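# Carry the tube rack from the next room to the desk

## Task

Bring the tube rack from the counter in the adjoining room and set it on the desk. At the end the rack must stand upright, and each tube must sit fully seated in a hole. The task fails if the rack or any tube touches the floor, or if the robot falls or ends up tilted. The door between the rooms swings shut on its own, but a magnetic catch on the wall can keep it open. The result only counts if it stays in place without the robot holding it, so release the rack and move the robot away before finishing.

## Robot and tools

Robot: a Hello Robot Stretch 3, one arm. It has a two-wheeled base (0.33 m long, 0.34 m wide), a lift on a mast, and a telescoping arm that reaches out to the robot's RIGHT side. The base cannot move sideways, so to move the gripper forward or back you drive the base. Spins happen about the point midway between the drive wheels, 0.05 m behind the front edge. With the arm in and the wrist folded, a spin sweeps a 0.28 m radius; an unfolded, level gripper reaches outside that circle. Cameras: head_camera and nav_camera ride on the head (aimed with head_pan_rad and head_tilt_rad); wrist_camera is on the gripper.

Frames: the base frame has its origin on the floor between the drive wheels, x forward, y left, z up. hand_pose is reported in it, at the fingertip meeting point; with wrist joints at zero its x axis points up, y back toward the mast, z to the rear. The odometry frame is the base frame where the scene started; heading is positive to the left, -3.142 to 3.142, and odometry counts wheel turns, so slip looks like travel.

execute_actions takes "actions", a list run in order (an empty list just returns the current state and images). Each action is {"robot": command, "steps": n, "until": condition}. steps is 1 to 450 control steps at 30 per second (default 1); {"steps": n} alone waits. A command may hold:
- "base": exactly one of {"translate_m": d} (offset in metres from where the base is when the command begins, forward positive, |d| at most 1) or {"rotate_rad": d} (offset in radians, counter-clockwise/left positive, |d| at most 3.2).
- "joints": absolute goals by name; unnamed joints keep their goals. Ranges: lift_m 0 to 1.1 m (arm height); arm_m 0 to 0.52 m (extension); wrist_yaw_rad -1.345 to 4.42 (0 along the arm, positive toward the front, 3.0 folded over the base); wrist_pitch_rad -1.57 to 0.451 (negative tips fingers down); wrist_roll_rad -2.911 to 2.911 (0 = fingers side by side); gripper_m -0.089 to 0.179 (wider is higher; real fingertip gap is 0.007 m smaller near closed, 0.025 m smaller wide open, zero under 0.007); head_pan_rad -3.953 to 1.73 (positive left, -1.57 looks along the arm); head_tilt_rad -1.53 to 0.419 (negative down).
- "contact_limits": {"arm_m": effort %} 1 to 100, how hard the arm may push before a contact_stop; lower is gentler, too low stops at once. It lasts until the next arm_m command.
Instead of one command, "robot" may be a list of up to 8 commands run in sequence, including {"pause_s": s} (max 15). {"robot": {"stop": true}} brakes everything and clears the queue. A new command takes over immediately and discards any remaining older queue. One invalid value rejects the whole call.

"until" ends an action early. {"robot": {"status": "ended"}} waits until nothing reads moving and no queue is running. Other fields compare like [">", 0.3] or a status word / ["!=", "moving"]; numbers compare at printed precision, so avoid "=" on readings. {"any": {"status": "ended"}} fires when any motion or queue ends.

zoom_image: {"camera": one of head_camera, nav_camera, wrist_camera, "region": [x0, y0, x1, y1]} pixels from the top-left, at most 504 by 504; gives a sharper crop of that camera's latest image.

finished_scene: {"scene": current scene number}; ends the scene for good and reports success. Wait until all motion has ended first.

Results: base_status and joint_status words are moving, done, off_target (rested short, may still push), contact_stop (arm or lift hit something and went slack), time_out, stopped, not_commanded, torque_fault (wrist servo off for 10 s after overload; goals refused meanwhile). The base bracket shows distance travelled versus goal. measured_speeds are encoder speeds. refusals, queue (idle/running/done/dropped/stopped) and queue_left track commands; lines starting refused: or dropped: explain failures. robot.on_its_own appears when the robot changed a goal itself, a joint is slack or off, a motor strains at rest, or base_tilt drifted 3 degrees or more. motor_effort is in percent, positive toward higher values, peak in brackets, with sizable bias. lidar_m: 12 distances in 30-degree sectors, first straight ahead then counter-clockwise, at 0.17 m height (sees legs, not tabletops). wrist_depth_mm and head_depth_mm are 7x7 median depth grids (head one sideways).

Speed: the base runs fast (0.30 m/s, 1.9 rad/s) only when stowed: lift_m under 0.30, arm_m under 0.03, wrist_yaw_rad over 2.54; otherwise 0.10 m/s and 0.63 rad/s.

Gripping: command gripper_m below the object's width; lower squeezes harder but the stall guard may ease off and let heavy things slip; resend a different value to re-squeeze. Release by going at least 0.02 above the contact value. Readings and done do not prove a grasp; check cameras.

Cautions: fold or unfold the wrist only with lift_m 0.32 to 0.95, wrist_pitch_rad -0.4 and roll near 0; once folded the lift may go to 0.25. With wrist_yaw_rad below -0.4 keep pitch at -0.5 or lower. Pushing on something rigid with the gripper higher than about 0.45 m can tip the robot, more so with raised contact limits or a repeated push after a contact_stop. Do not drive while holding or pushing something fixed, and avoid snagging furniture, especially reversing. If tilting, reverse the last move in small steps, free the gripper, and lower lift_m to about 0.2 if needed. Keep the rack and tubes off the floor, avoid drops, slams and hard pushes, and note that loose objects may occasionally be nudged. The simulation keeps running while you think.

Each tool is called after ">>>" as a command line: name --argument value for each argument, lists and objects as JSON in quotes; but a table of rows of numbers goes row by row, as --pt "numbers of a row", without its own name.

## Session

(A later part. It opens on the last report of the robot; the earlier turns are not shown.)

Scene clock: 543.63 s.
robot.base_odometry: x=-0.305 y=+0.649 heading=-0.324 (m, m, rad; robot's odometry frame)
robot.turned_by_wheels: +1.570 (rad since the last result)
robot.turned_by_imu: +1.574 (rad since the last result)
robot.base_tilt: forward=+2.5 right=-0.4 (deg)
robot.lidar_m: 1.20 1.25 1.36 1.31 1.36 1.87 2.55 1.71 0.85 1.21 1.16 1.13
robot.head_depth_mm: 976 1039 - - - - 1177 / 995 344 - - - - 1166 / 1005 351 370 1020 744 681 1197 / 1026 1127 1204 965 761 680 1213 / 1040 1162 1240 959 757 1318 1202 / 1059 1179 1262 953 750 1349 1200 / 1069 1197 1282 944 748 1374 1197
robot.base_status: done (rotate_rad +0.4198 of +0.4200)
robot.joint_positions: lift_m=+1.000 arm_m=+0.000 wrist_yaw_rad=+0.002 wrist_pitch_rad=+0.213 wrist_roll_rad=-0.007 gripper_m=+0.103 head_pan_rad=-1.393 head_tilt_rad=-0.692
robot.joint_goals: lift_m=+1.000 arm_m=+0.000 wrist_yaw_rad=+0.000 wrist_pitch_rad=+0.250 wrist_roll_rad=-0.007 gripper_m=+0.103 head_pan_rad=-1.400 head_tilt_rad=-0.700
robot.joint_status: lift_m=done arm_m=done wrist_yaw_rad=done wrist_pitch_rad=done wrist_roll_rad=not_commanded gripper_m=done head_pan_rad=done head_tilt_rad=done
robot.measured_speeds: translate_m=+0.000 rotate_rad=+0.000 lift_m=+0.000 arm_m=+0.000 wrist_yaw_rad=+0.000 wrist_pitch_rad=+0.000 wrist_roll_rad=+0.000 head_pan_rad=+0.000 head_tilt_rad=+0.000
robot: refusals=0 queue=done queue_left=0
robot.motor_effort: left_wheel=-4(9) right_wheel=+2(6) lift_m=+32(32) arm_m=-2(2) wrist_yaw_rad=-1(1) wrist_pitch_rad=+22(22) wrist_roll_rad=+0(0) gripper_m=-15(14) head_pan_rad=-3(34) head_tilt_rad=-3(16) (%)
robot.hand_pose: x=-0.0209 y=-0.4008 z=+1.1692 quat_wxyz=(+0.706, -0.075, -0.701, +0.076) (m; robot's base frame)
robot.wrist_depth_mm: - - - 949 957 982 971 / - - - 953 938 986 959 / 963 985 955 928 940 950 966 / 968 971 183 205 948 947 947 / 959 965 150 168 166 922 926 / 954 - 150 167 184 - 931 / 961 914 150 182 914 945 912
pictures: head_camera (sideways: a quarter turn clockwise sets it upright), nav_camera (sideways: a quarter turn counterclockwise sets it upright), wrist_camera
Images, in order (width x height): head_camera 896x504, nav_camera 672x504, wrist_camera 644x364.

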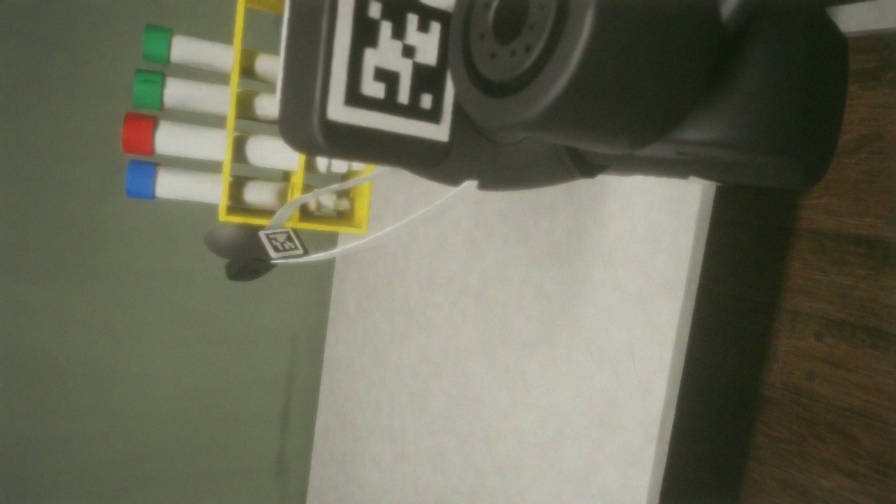

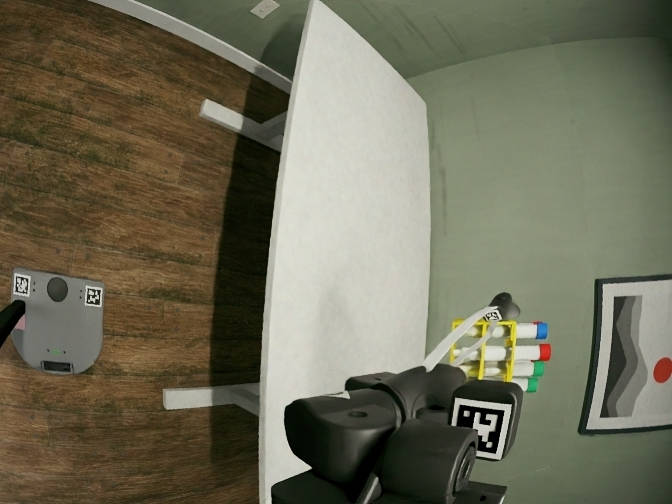

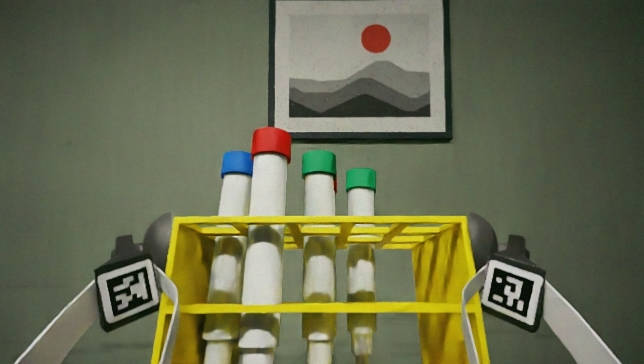

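>>> execute_actions --actions '[{"robot":[{"joints":{"arm_m":0.40,"wrist_pitch_rad":0.12,"head_pan_rad":-1.57}},{"joints":{"lift_m":0.72}}],"steps":450,"until":{"robot":{"status":"ended"}}}]'

Scene clock: 556.90 s.
robot.base_odometry: x=-0.305 y=+0.649 heading=-0.324 (m, m, rad; robot's odometry frame)
robot.turned_by_wheels: +0.000 (rad since the last result)
robot.turned_by_imu: -0.003 (rad since the last result)
robot.base_tilt: forward=+2.3 right=-0.4 (deg)
robot.lidar_m: 1.20 1.25 1.36 1.31 1.36 1.87 2.56 1.71 0.84 1.21 1.17 1.12
robot.head_depth_mm: 1010 1128 1246 995 779 692 1263 / 1010 1128 1228 986 797 - - / 1012 1125 1221 1056 742 684 1217 / 1014 1121 1206 - 740 677 1218 / 1013 1124 1216 941 756 1315 1204 / 1007 1124 1221 951 750 1303 1203 / 1005 1121 1215 939 747 1309 1193
robot.base_status: done (rotate_rad +0.4198 of +0.4200)
robot.joint_positions: lift_m=+0.720 arm_m=+0.400 wrist_yaw_rad=+0.001 wrist_pitch_rad=+0.087 wrist_roll_rad=-0.007 gripper_m=+0.103 head_pan_rad=-1.563 head_tilt_rad=-0.692
robot.joint_goals: lift_m=+0.720 arm_m=+0.400 wrist_yaw_rad=+0.000 wrist_pitch_rad=+0.120 wrist_roll_rad=-0.007 gripper_m=+0.103 head_pan_rad=-1.570 head_tilt_rad=-0.700
robot.joint_status: lift_m=done arm_m=done wrist_yaw_rad=done wrist_pitch_rad=done wrist_roll_rad=not_commanded gripper_m=done head_pan_rad=done head_tilt_rad=done
robot.measured_speeds: translate_m=+0.000 rotate_rad=+0.000 lift_m=+0.000 arm_m=+0.000 wrist_yaw_rad=+0.000 wrist_pitch_rad=+0.000 wrist_roll_rad=+0.000 head_pan_rad=+0.000 head_tilt_rad=+0.000
robot: refusals=0 queue=done queue_left=0
robot.motor_effort: left_wheel=-4(4) right_wheel=+2(2) lift_m=+23(31) arm_m=+2(7) wrist_yaw_rad=+0(1) wrist_pitch_rad=+20(23) wrist_roll_rad=+0(0) gripper_m=-14(15) head_pan_rad=-3(16) head_tilt_rad=-3(3) (%)
robot.hand_pose: x=-0.0213 y=-0.8021 z=+0.8571 quat_wxyz=(+0.709, -0.030, -0.704, +0.031) (m; robot's base frame)
robot.wrist_depth_mm: 554 550 545 549 544 541 539 / 561 561 545 546 549 555 546 / 550 562 554 550 551 565 549 / 578 571 183 205 565 556 561 / 571 574 151 168 165 566 568 / 472 - 150 186 184 - 473 / 335 318 151 182 300 318 339
pictures: head_camera (sideways: a quarter turn clockwise sets it upright), nav_camera (sideways: a quarter turn counterclockwise sets it upright), wrist_camera
Images, in order (width x height): head_camera 896x504, nav_camera 672x504, wrist_camera 644x364.

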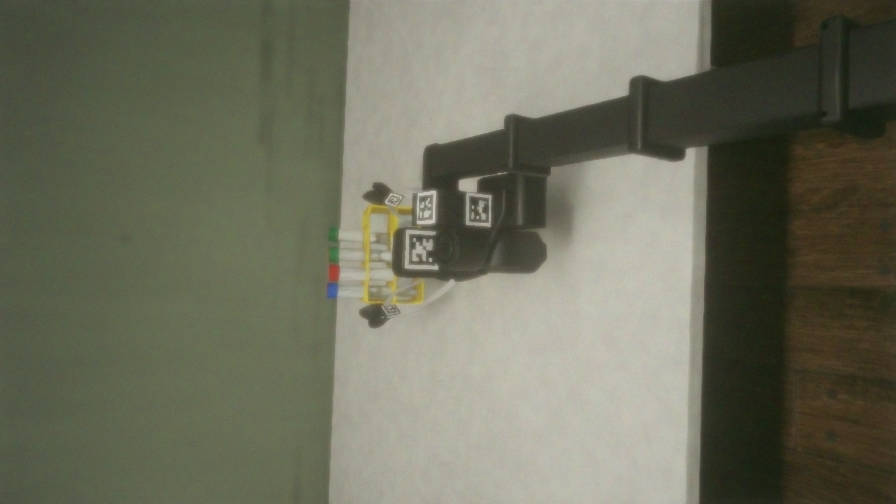

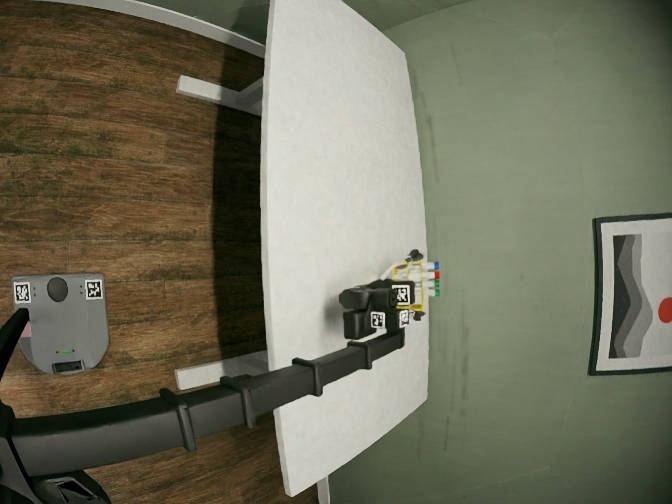

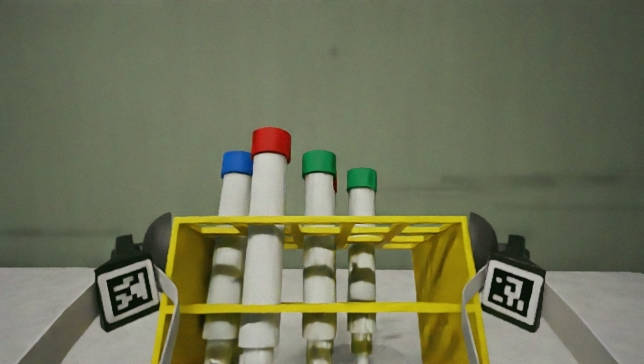

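>>> execute_actions --actions '[{"robot":{"joints":{"lift_m":0.67}},"steps":200,"until":{"robot":{"status":"ended"}}}]'

Scene clock: 560.43 s.
robot.base_odometry: x=-0.305 y=+0.649 heading=-0.324 (m, m, rad; robot's odometry frame)
robot.turned_by_wheels: +0.000 (rad since the last result)
robot.turned_by_imu: -0.001 (rad since the last result)
robot.base_tilt: forward=+2.3 right=-0.4 (deg)
robot.lidar_m: 1.20 1.25 1.36 1.31 1.36 1.87 2.56 1.72 0.84 1.21 1.17 1.13
robot.head_depth_mm: 1014 1126 1236 996 777 692 1228 / 1014 1130 1233 989 788 688 - / 1011 1124 1216 1015 724 682 1213 / 1012 1126 1218 926 737 678 1219 / 1011 1130 1225 917 754 1317 1199 / 1005 1120 1222 948 749 1312 1201 / 1007 1122 1208 941 745 1314 1192
robot.base_status: done (rotate_rad +0.4198 of +0.4200)
robot.joint_positions: lift_m=+0.670 arm_m=+0.400 wrist_yaw_rad=+0.001 wrist_pitch_rad=+0.087 wrist_roll_rad=-0.007 gripper_m=+0.103 head_pan_rad=-1.563 head_tilt_rad=-0.692
robot.joint_goals: lift_m=+0.670 arm_m=+0.400 wrist_yaw_rad=+0.000 wrist_pitch_rad=+0.120 wrist_roll_rad=-0.007 gripper_m=+0.103 head_pan_rad=-1.570 head_tilt_rad=-0.700
robot.joint_status: lift_m=done arm_m=done wrist_yaw_rad=done wrist_pitch_rad=done wrist_roll_rad=not_commanded gripper_m=done head_pan_rad=done head_tilt_rad=done
robot.measured_speeds: translate_m=+0.000 rotate_rad=+0.000 lift_m=+0.000 arm_m=+0.000 wrist_yaw_rad=+0.000 wrist_pitch_rad=+0.000 wrist_roll_rad=+0.000 head_pan_rad=+0.000 head_tilt_rad=+0.000
robot: refusals=0 queue=done queue_left=0
robot.motor_effort: left_wheel=-4(4) right_wheel=+2(2) lift_m=+23(23) arm_m=+2(3) wrist_yaw_rad=+0(1) wrist_pitch_rad=+20(20) wrist_roll_rad=+0(0) gripper_m=-14(14) head_pan_rad=-3(3) head_tilt_rad=-3(3) (%)
robot.hand_pose: x=-0.0213 y=-0.8021 z=+0.8071 quat_wxyz=(+0.709, -0.030, -0.704, +0.031) (m; robot's base frame)
robot.wrist_depth_mm: 551 544 539 542 550 539 539 / 557 558 553 560 559 549 542 / 563 560 562 550 549 554 558 / 569 569 183 205 557 555 556 / 574 564 151 167 166 564 568 / 346 - 151 186 184 - 346 / 253 232 151 182 218 233 246
pictures: head_camera (sideways: a quarter turn clockwise sets it upright), nav_camera (sideways: a quarter turn counterclockwise sets it upright), wrist_camera
Images, in order (width x height): head_camera 896x504, nav_camera 672x504, wrist_camera 644x364.

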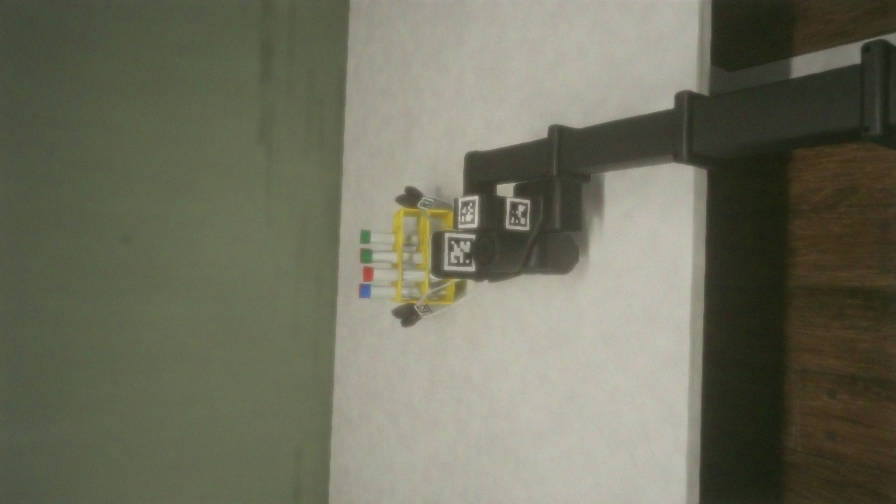

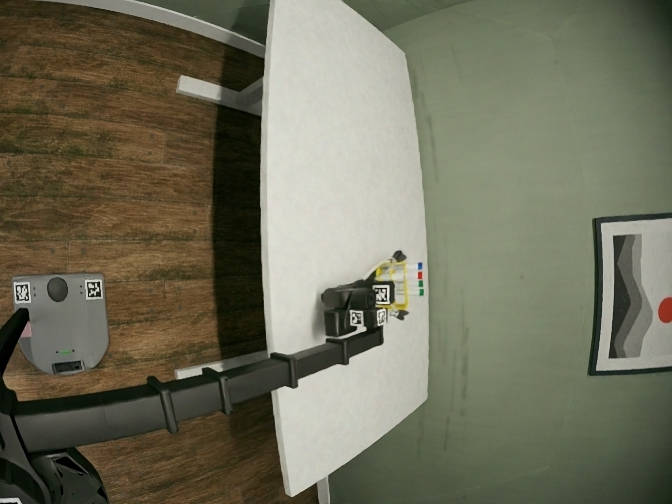

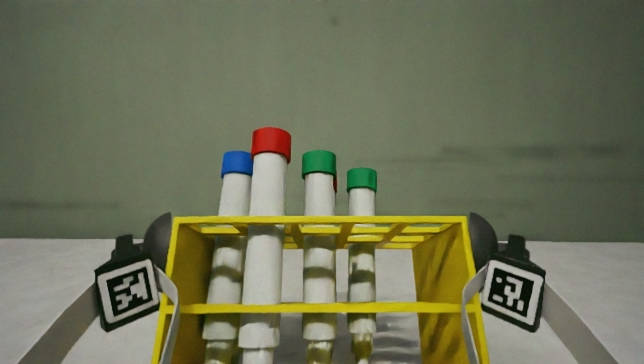

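>>> execute_actions --actions '[{"robot":[{"joints":{"lift_m":0.66}},{"joints":{"wrist_pitch_rad":0.0}},{"pause_s":1}],"steps":200,"until":{"robot":{"status":"ended"}}}]'

Scene clock: 568.47 s.
robot.base_odometry: x=-0.305 y=+0.649 heading=-0.324 (m, m, rad; robot's odometry frame)
robot.turned_by_wheels: +0.000 (rad since the last result)
robot.turned_by_imu: -0.001 (rad since the last result)
robot.base_tilt: forward=+2.5 right=-0.6 (deg)
robot.lidar_m: 1.20 1.25 1.36 1.31 1.36 1.88 2.56 1.71 0.84 1.21 1.16 1.13
robot.head_depth_mm: 1015 1126 1244 996 779 693 1237 / 1010 1129 1223 986 778 687 - / 1010 1126 1228 1024 - 682 1215 / 1012 1123 1229 914 720 680 1213 / 1006 1125 1217 923 756 1325 1216 / 1007 1122 1215 953 751 1311 1196 / 1005 1125 1214 944 745 1305 1196
robot.base_status: done (rotate_rad +0.4198 of +0.4200)
robot.joint_positions: lift_m=+0.660 arm_m=+0.400 wrist_yaw_rad=+0.001 wrist_pitch_rad=-0.016 wrist_roll_rad=-0.007 gripper_m=+0.103 head_pan_rad=-1.563 head_tilt_rad=-0.692
robot.joint_goals: lift_m=+0.660 arm_m=+0.400 wrist_yaw_rad=+0.000 wrist_pitch_rad=+0.000 wrist_roll_rad=-0.007 gripper_m=+0.103 head_pan_rad=-1.570 head_tilt_rad=-0.700
robot.joint_status: lift_m=done arm_m=done wrist_yaw_rad=done wrist_pitch_rad=done wrist_roll_rad=not_commanded gripper_m=done head_pan_rad=done head_tilt_rad=done
robot.measured_speeds: translate_m=+0.000 rotate_rad=+0.000 lift_m=+0.000 arm_m=+0.000 wrist_yaw_rad=+0.000 wrist_pitch_rad=+0.000 wrist_roll_rad=+0.000 head_pan_rad=+0.000 head_tilt_rad=+0.000
robot: refusals=0 queue=done queue_left=0
robot.motor_effort: left_wheel=-4(4) right_wheel=+2(2) lift_m=+22(22) arm_m=+3(3) wrist_yaw_rad=-1(2) wrist_pitch_rad=+10(20) wrist_roll_rad=+0(0) gripper_m=-14(15) head_pan_rad=-3(3) head_tilt_rad=-3(2) (%)
robot.hand_pose: x=-0.0213 y=-0.8005 z=+0.7708 quat_wxyz=(+0.710, +0.006, -0.704, -0.006) (m; robot's base frame)
robot.wrist_depth_mm: 533 527 522 523 520 523 518 / 545 543 535 534 534 530 539 / 553 557 153 181 544 555 549 / 570 568 157 179 554 559 556 / 349 350 140 165 163 373 349 / 237 - 151 165 158 - 238 / 179 175 159 174 166 175 180
pictures: head_camera (sideways: a quarter turn clockwise sets it upright), nav_camera (sideways: a quarter turn counterclockwise sets it upright), wrist_camera
Images, in order (width x height): head_camera 896x504, nav_camera 672x504, wrist_camera 644x364.

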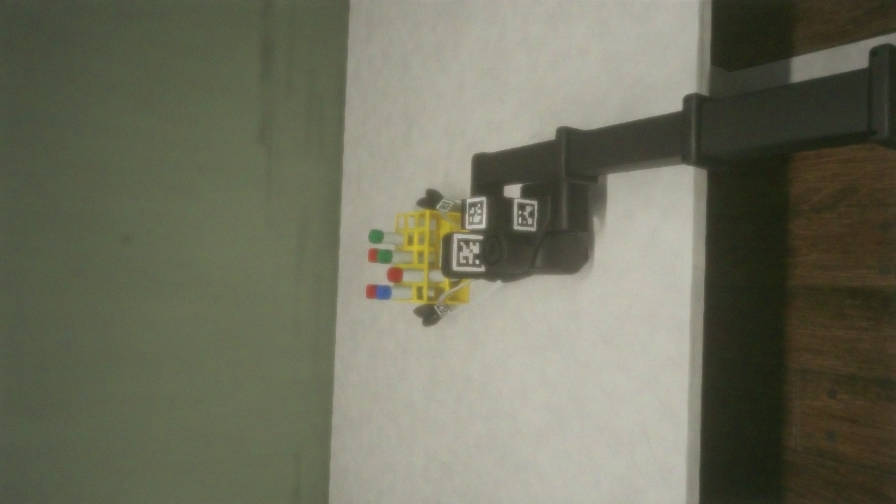

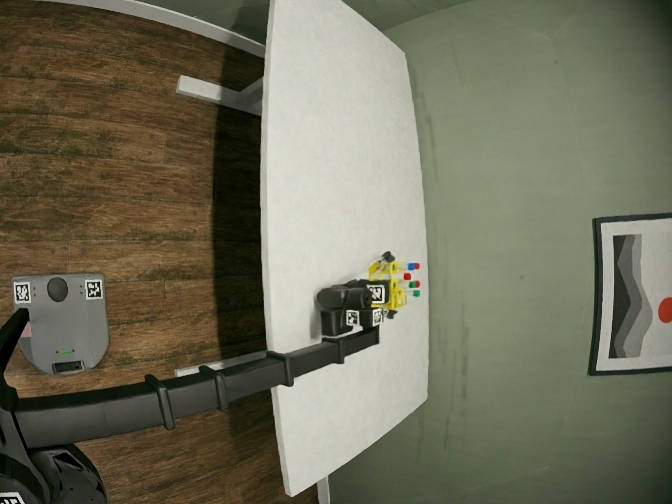

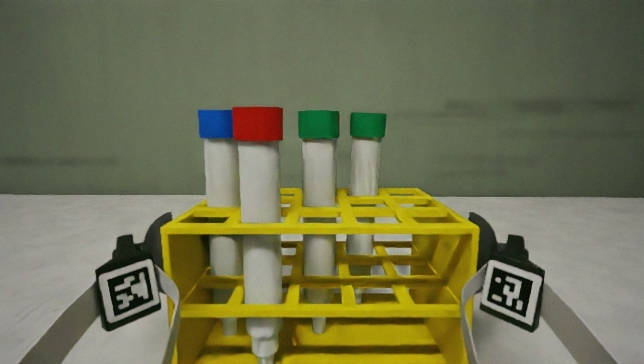

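It rotated upright. A bit more, then release.

>>> execute_actions --actions '[{"robot":[{"joints":{"wrist_pitch_rad":-0.05}},{"pause_s":0.5},{"joints":{"gripper_m":0.179}},{"joints":{"arm_m":0.28}}],"steps":300,"until":{"robot":{"status":"ended"}}}]'

Scene clock: 575.97 s.
robot.base_odometry: x=-0.305 y=+0.649 heading=-0.324 (m, m, rad; robot's odometry frame)
robot.turned_by_wheels: +0.000 (rad since the last result)
robot.turned_by_imu: -0.002 (rad since the last result)
robot.base_tilt: forward=+2.3 right=-0.4 (deg)
robot.lidar_m: 1.20 1.25 1.36 1.31 1.36 1.87 2.56 1.71 0.84 1.21 1.16 1.12
robot.head_depth_mm: 1012 1128 1241 994 777 690 1227 / 1011 1127 1234 984 773 679 - / 1009 1128 1225 979 819 1340 1214 / 1011 1121 1223 901 - 1321 1217 / 1006 1117 1224 939 755 1321 1205 / 1007 1124 1218 951 749 1317 1203 / 1006 1127 1218 939 744 1309 1192
robot.base_status: done (rotate_rad +0.4199 of +0.4200)
robot.joint_positions: lift_m=+0.660 arm_m=+0.280 wrist_yaw_rad=+0.001 wrist_pitch_rad=-0.068 wrist_roll_rad=-0.007 gripper_m=+0.179 head_pan_rad=-1.563 head_tilt_rad=-0.692
robot.joint_goals: lift_m=+0.660 arm_m=+0.280 wrist_yaw_rad=+0.000 wrist_pitch_rad=-0.050 wrist_roll_rad=-0.007 gripper_m=+0.179 head_pan_rad=-1.570 head_tilt_rad=-0.700
robot.joint_status: lift_m=done arm_m=done wrist_yaw_rad=done wrist_pitch_rad=done wrist_roll_rad=not_commanded gripper_m=done head_pan_rad=done head_tilt_rad=done
robot.measured_speeds: translate_m=+0.000 rotate_rad=+0.000 lift_m=+0.000 arm_m=+0.000 wrist_yaw_rad=+0.000 wrist_pitch_rad=+0.000 wrist_roll_rad=+0.000 head_pan_rad=+0.000 head_tilt_rad=+0.000
robot: refusals=0 queue=done queue_left=0
robot.motor_effort: left_wheel=-4(4) right_wheel=+2(2) lift_m=+22(22) arm_m=-1(3) wrist_yaw_rad=+0(0) wrist_pitch_rad=+11(15) wrist_roll_rad=+0(0) gripper_m=+1(86) head_pan_rad=-3(3) head_tilt_rad=-3(3) (%)
robot.hand_pose: x=-0.0213 y=-0.6792 z=+0.7573 quat_wxyz=(+0.709, +0.025, -0.704, -0.024) (m; robot's base frame)
robot.wrist_depth_mm: 630 619 631 625 625 618 610 / 649 650 652 629 643 641 638 / 670 672 661 271 651 667 655 / 491 493 385 278 435 495 498 / 292 289 285 268 282 317 292 / - 205 205 206 207 206 215 / 153 159 159 159 159 160 153
pictures: head_camera (sideways: a quarter turn clockwise sets it upright), nav_camera (sideways: a quarter turn counterclockwise sets it upright), wrist_camera
Images, in order (width x height): head_camera 896x504, nav_camera 672x504, wrist_camera 644x364.

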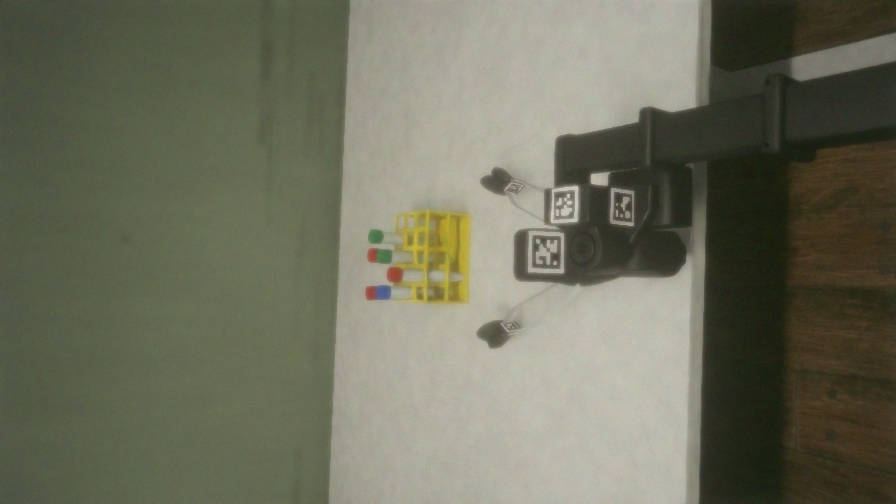

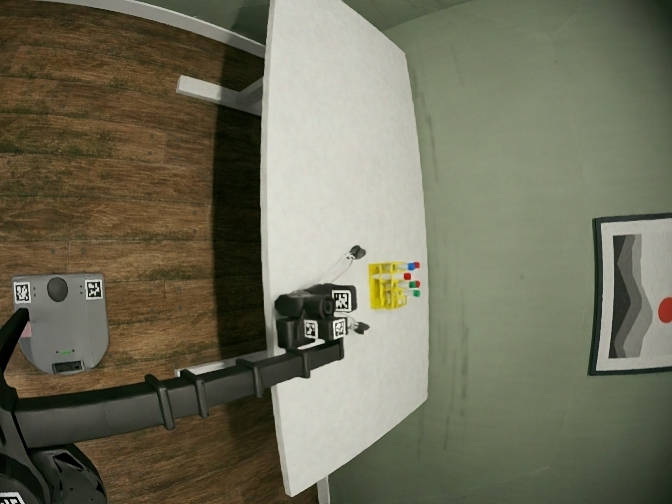

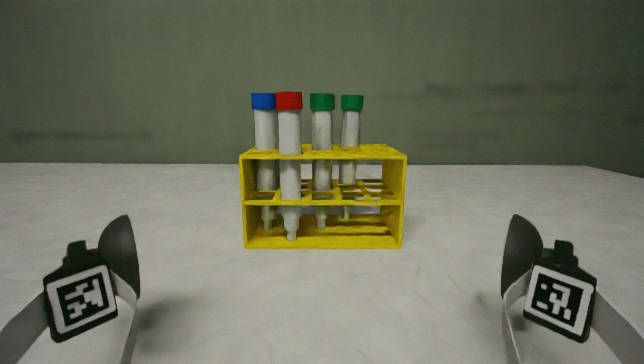

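>>> zoom_image --camera "wrist_camera" --region '[220, 70, 430, 260]'

>>> zoom_image --camera "head_camera" --region '[340, 190, 500, 320]'

Region (220, 70, 430, 260) of wrist_camera's 644x364 image, scaled by 2.400; it fills the top 456 rows of this view, and the rest is white.

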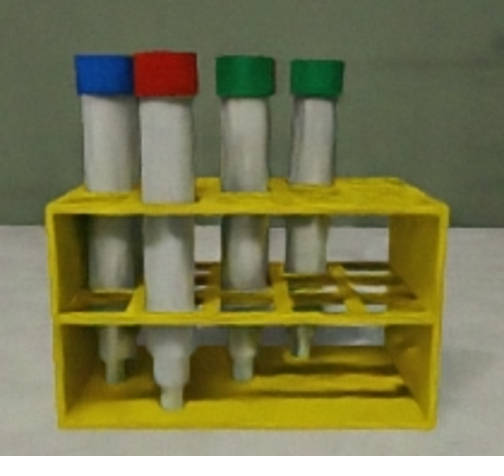

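Region (340, 190, 500, 320) of head_camera's 896x504 image, scaled by 3.150, with more detail than that image has; it fills the top 410 rows of this view, and the rest is white.

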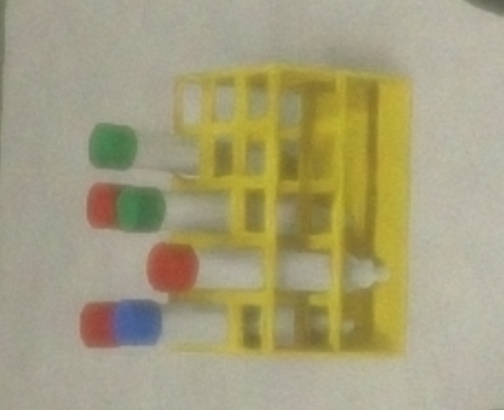

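>>> execute_actions --actions '[{"robot":[{"joints":{"arm_m":0.0}}],"steps":300,"until":{"robot":{"status":"ended"}}}]'

>>> finished_scene --scene 1

Scene clock: 583.90 s.
robot.base_odometry: x=-0.305 y=+0.649 heading=-0.324 (m, m, rad; robot's odometry frame)
robot.turned_by_wheels: +0.000 (rad since the last result)
robot.turned_by_imu: -0.002 (rad since the last result)
robot.base_tilt: forward=+2.4 right=-0.6 (deg)
robot.lidar_m: 1.20 1.25 1.36 1.31 1.36 1.87 2.55 1.71 0.85 1.21 1.16 1.12
robot.head_depth_mm: 1013 1123 1246 996 778 693 1221 / 1013 1125 1225 988 773 688 1220 / 1015 1125 1233 976 768 684 1225 / 1014 1123 1223 900 762 677 1287 / 1018 1127 1221 924 756 1311 1205 / 1007 1123 1223 951 751 1306 1197 / 1007 1121 1220 943 745 1303 1196
robot.base_status: done (rotate_rad +0.4199 of +0.4200)
robot.joint_positions: lift_m=+0.660 arm_m=+0.000 wrist_yaw_rad=+0.000 wrist_pitch_rad=-0.069 wrist_roll_rad=-0.007 gripper_m=+0.179 head_pan_rad=-1.563 head_tilt_rad=-0.692
robot.joint_goals: lift_m=+0.660 arm_m=+0.000 wrist_yaw_rad=+0.000 wrist_pitch_rad=-0.050 wrist_roll_rad=-0.007 gripper_m=+0.179 head_pan_rad=-1.570 head_tilt_rad=-0.700
robot.joint_status: lift_m=done arm_m=done wrist_yaw_rad=done wrist_pitch_rad=done wrist_roll_rad=not_commanded gripper_m=done head_pan_rad=done head_tilt_rad=done
robot.measured_speeds: translate_m=+0.000 rotate_rad=+0.000 lift_m=+0.000 arm_m=+0.000 wrist_yaw_rad=+0.000 wrist_pitch_rad=+0.000 wrist_roll_rad=+0.000 head_pan_rad=+0.000 head_tilt_rad=+0.000
robot: refusals=0 queue=done queue_left=0
robot.motor_effort: left_wheel=-4(4) right_wheel=+2(2) lift_m=+22(22) arm_m=-2(0) wrist_yaw_rad=+0(0) wrist_pitch_rad=+12(12) wrist_roll_rad=+0(0) gripper_m=+0(1) head_pan_rad=-2(3) head_tilt_rad=-2(3) (%)
robot.hand_pose: x=-0.0213 y=-0.3992 z=+0.7572 quat_wxyz=(+0.709, +0.025, -0.704, -0.024) (m; robot's base frame)
robot.wrist_depth_mm: 883 872 883 877 883 851 861 / 926 929 918 899 880 889 896 / 931 936 933 561 921 931 921 / 494 497 499 496 504 500 509 / 294 293 295 291 295 321 295 / - 206 207 208 207 207 215 / - - - - 195 193 -
pictures: head_camera (sideways: a quarter turn clockwise sets it upright), nav_camera (sideways: a quarter turn counterclockwise sets it upright), wrist_camera
Images, in order (width x height): head_camera 896x504, nav_camera 672x504, wrist_camera 644x364.

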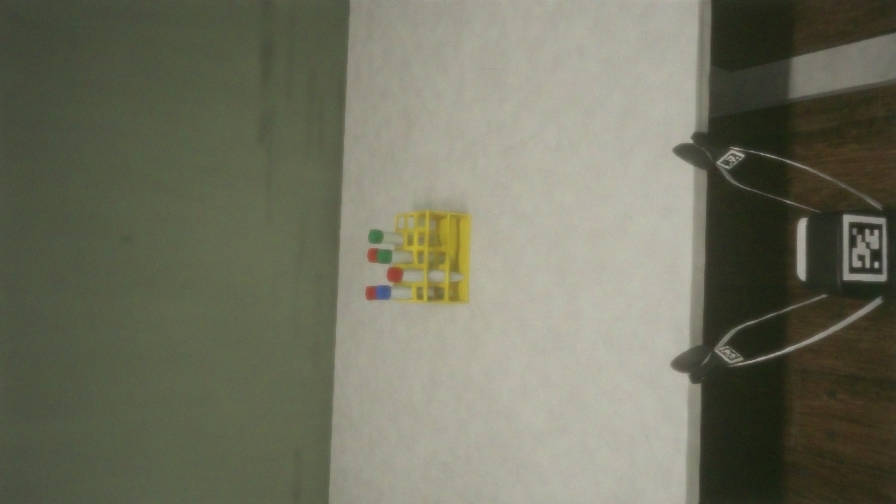

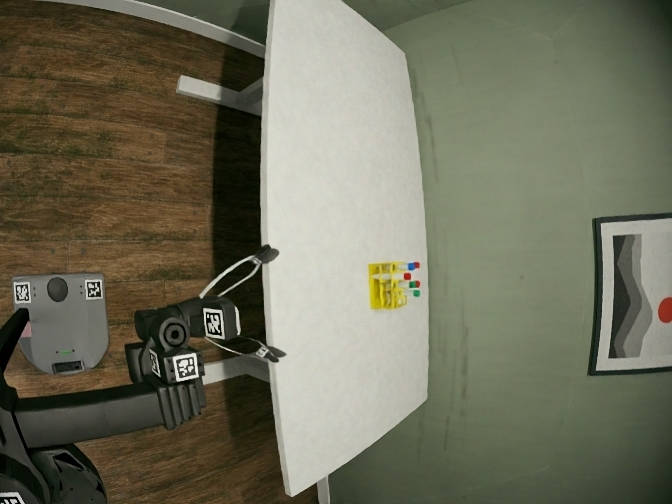

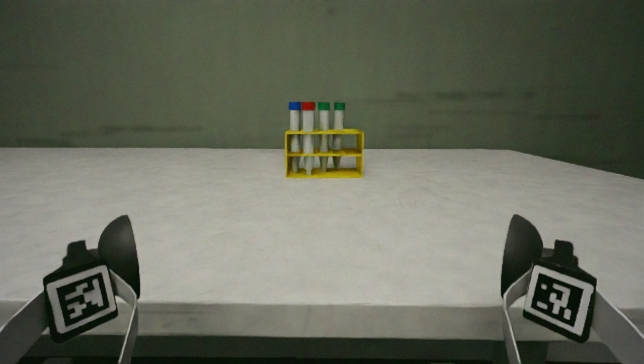

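The scene is finished: the task was done.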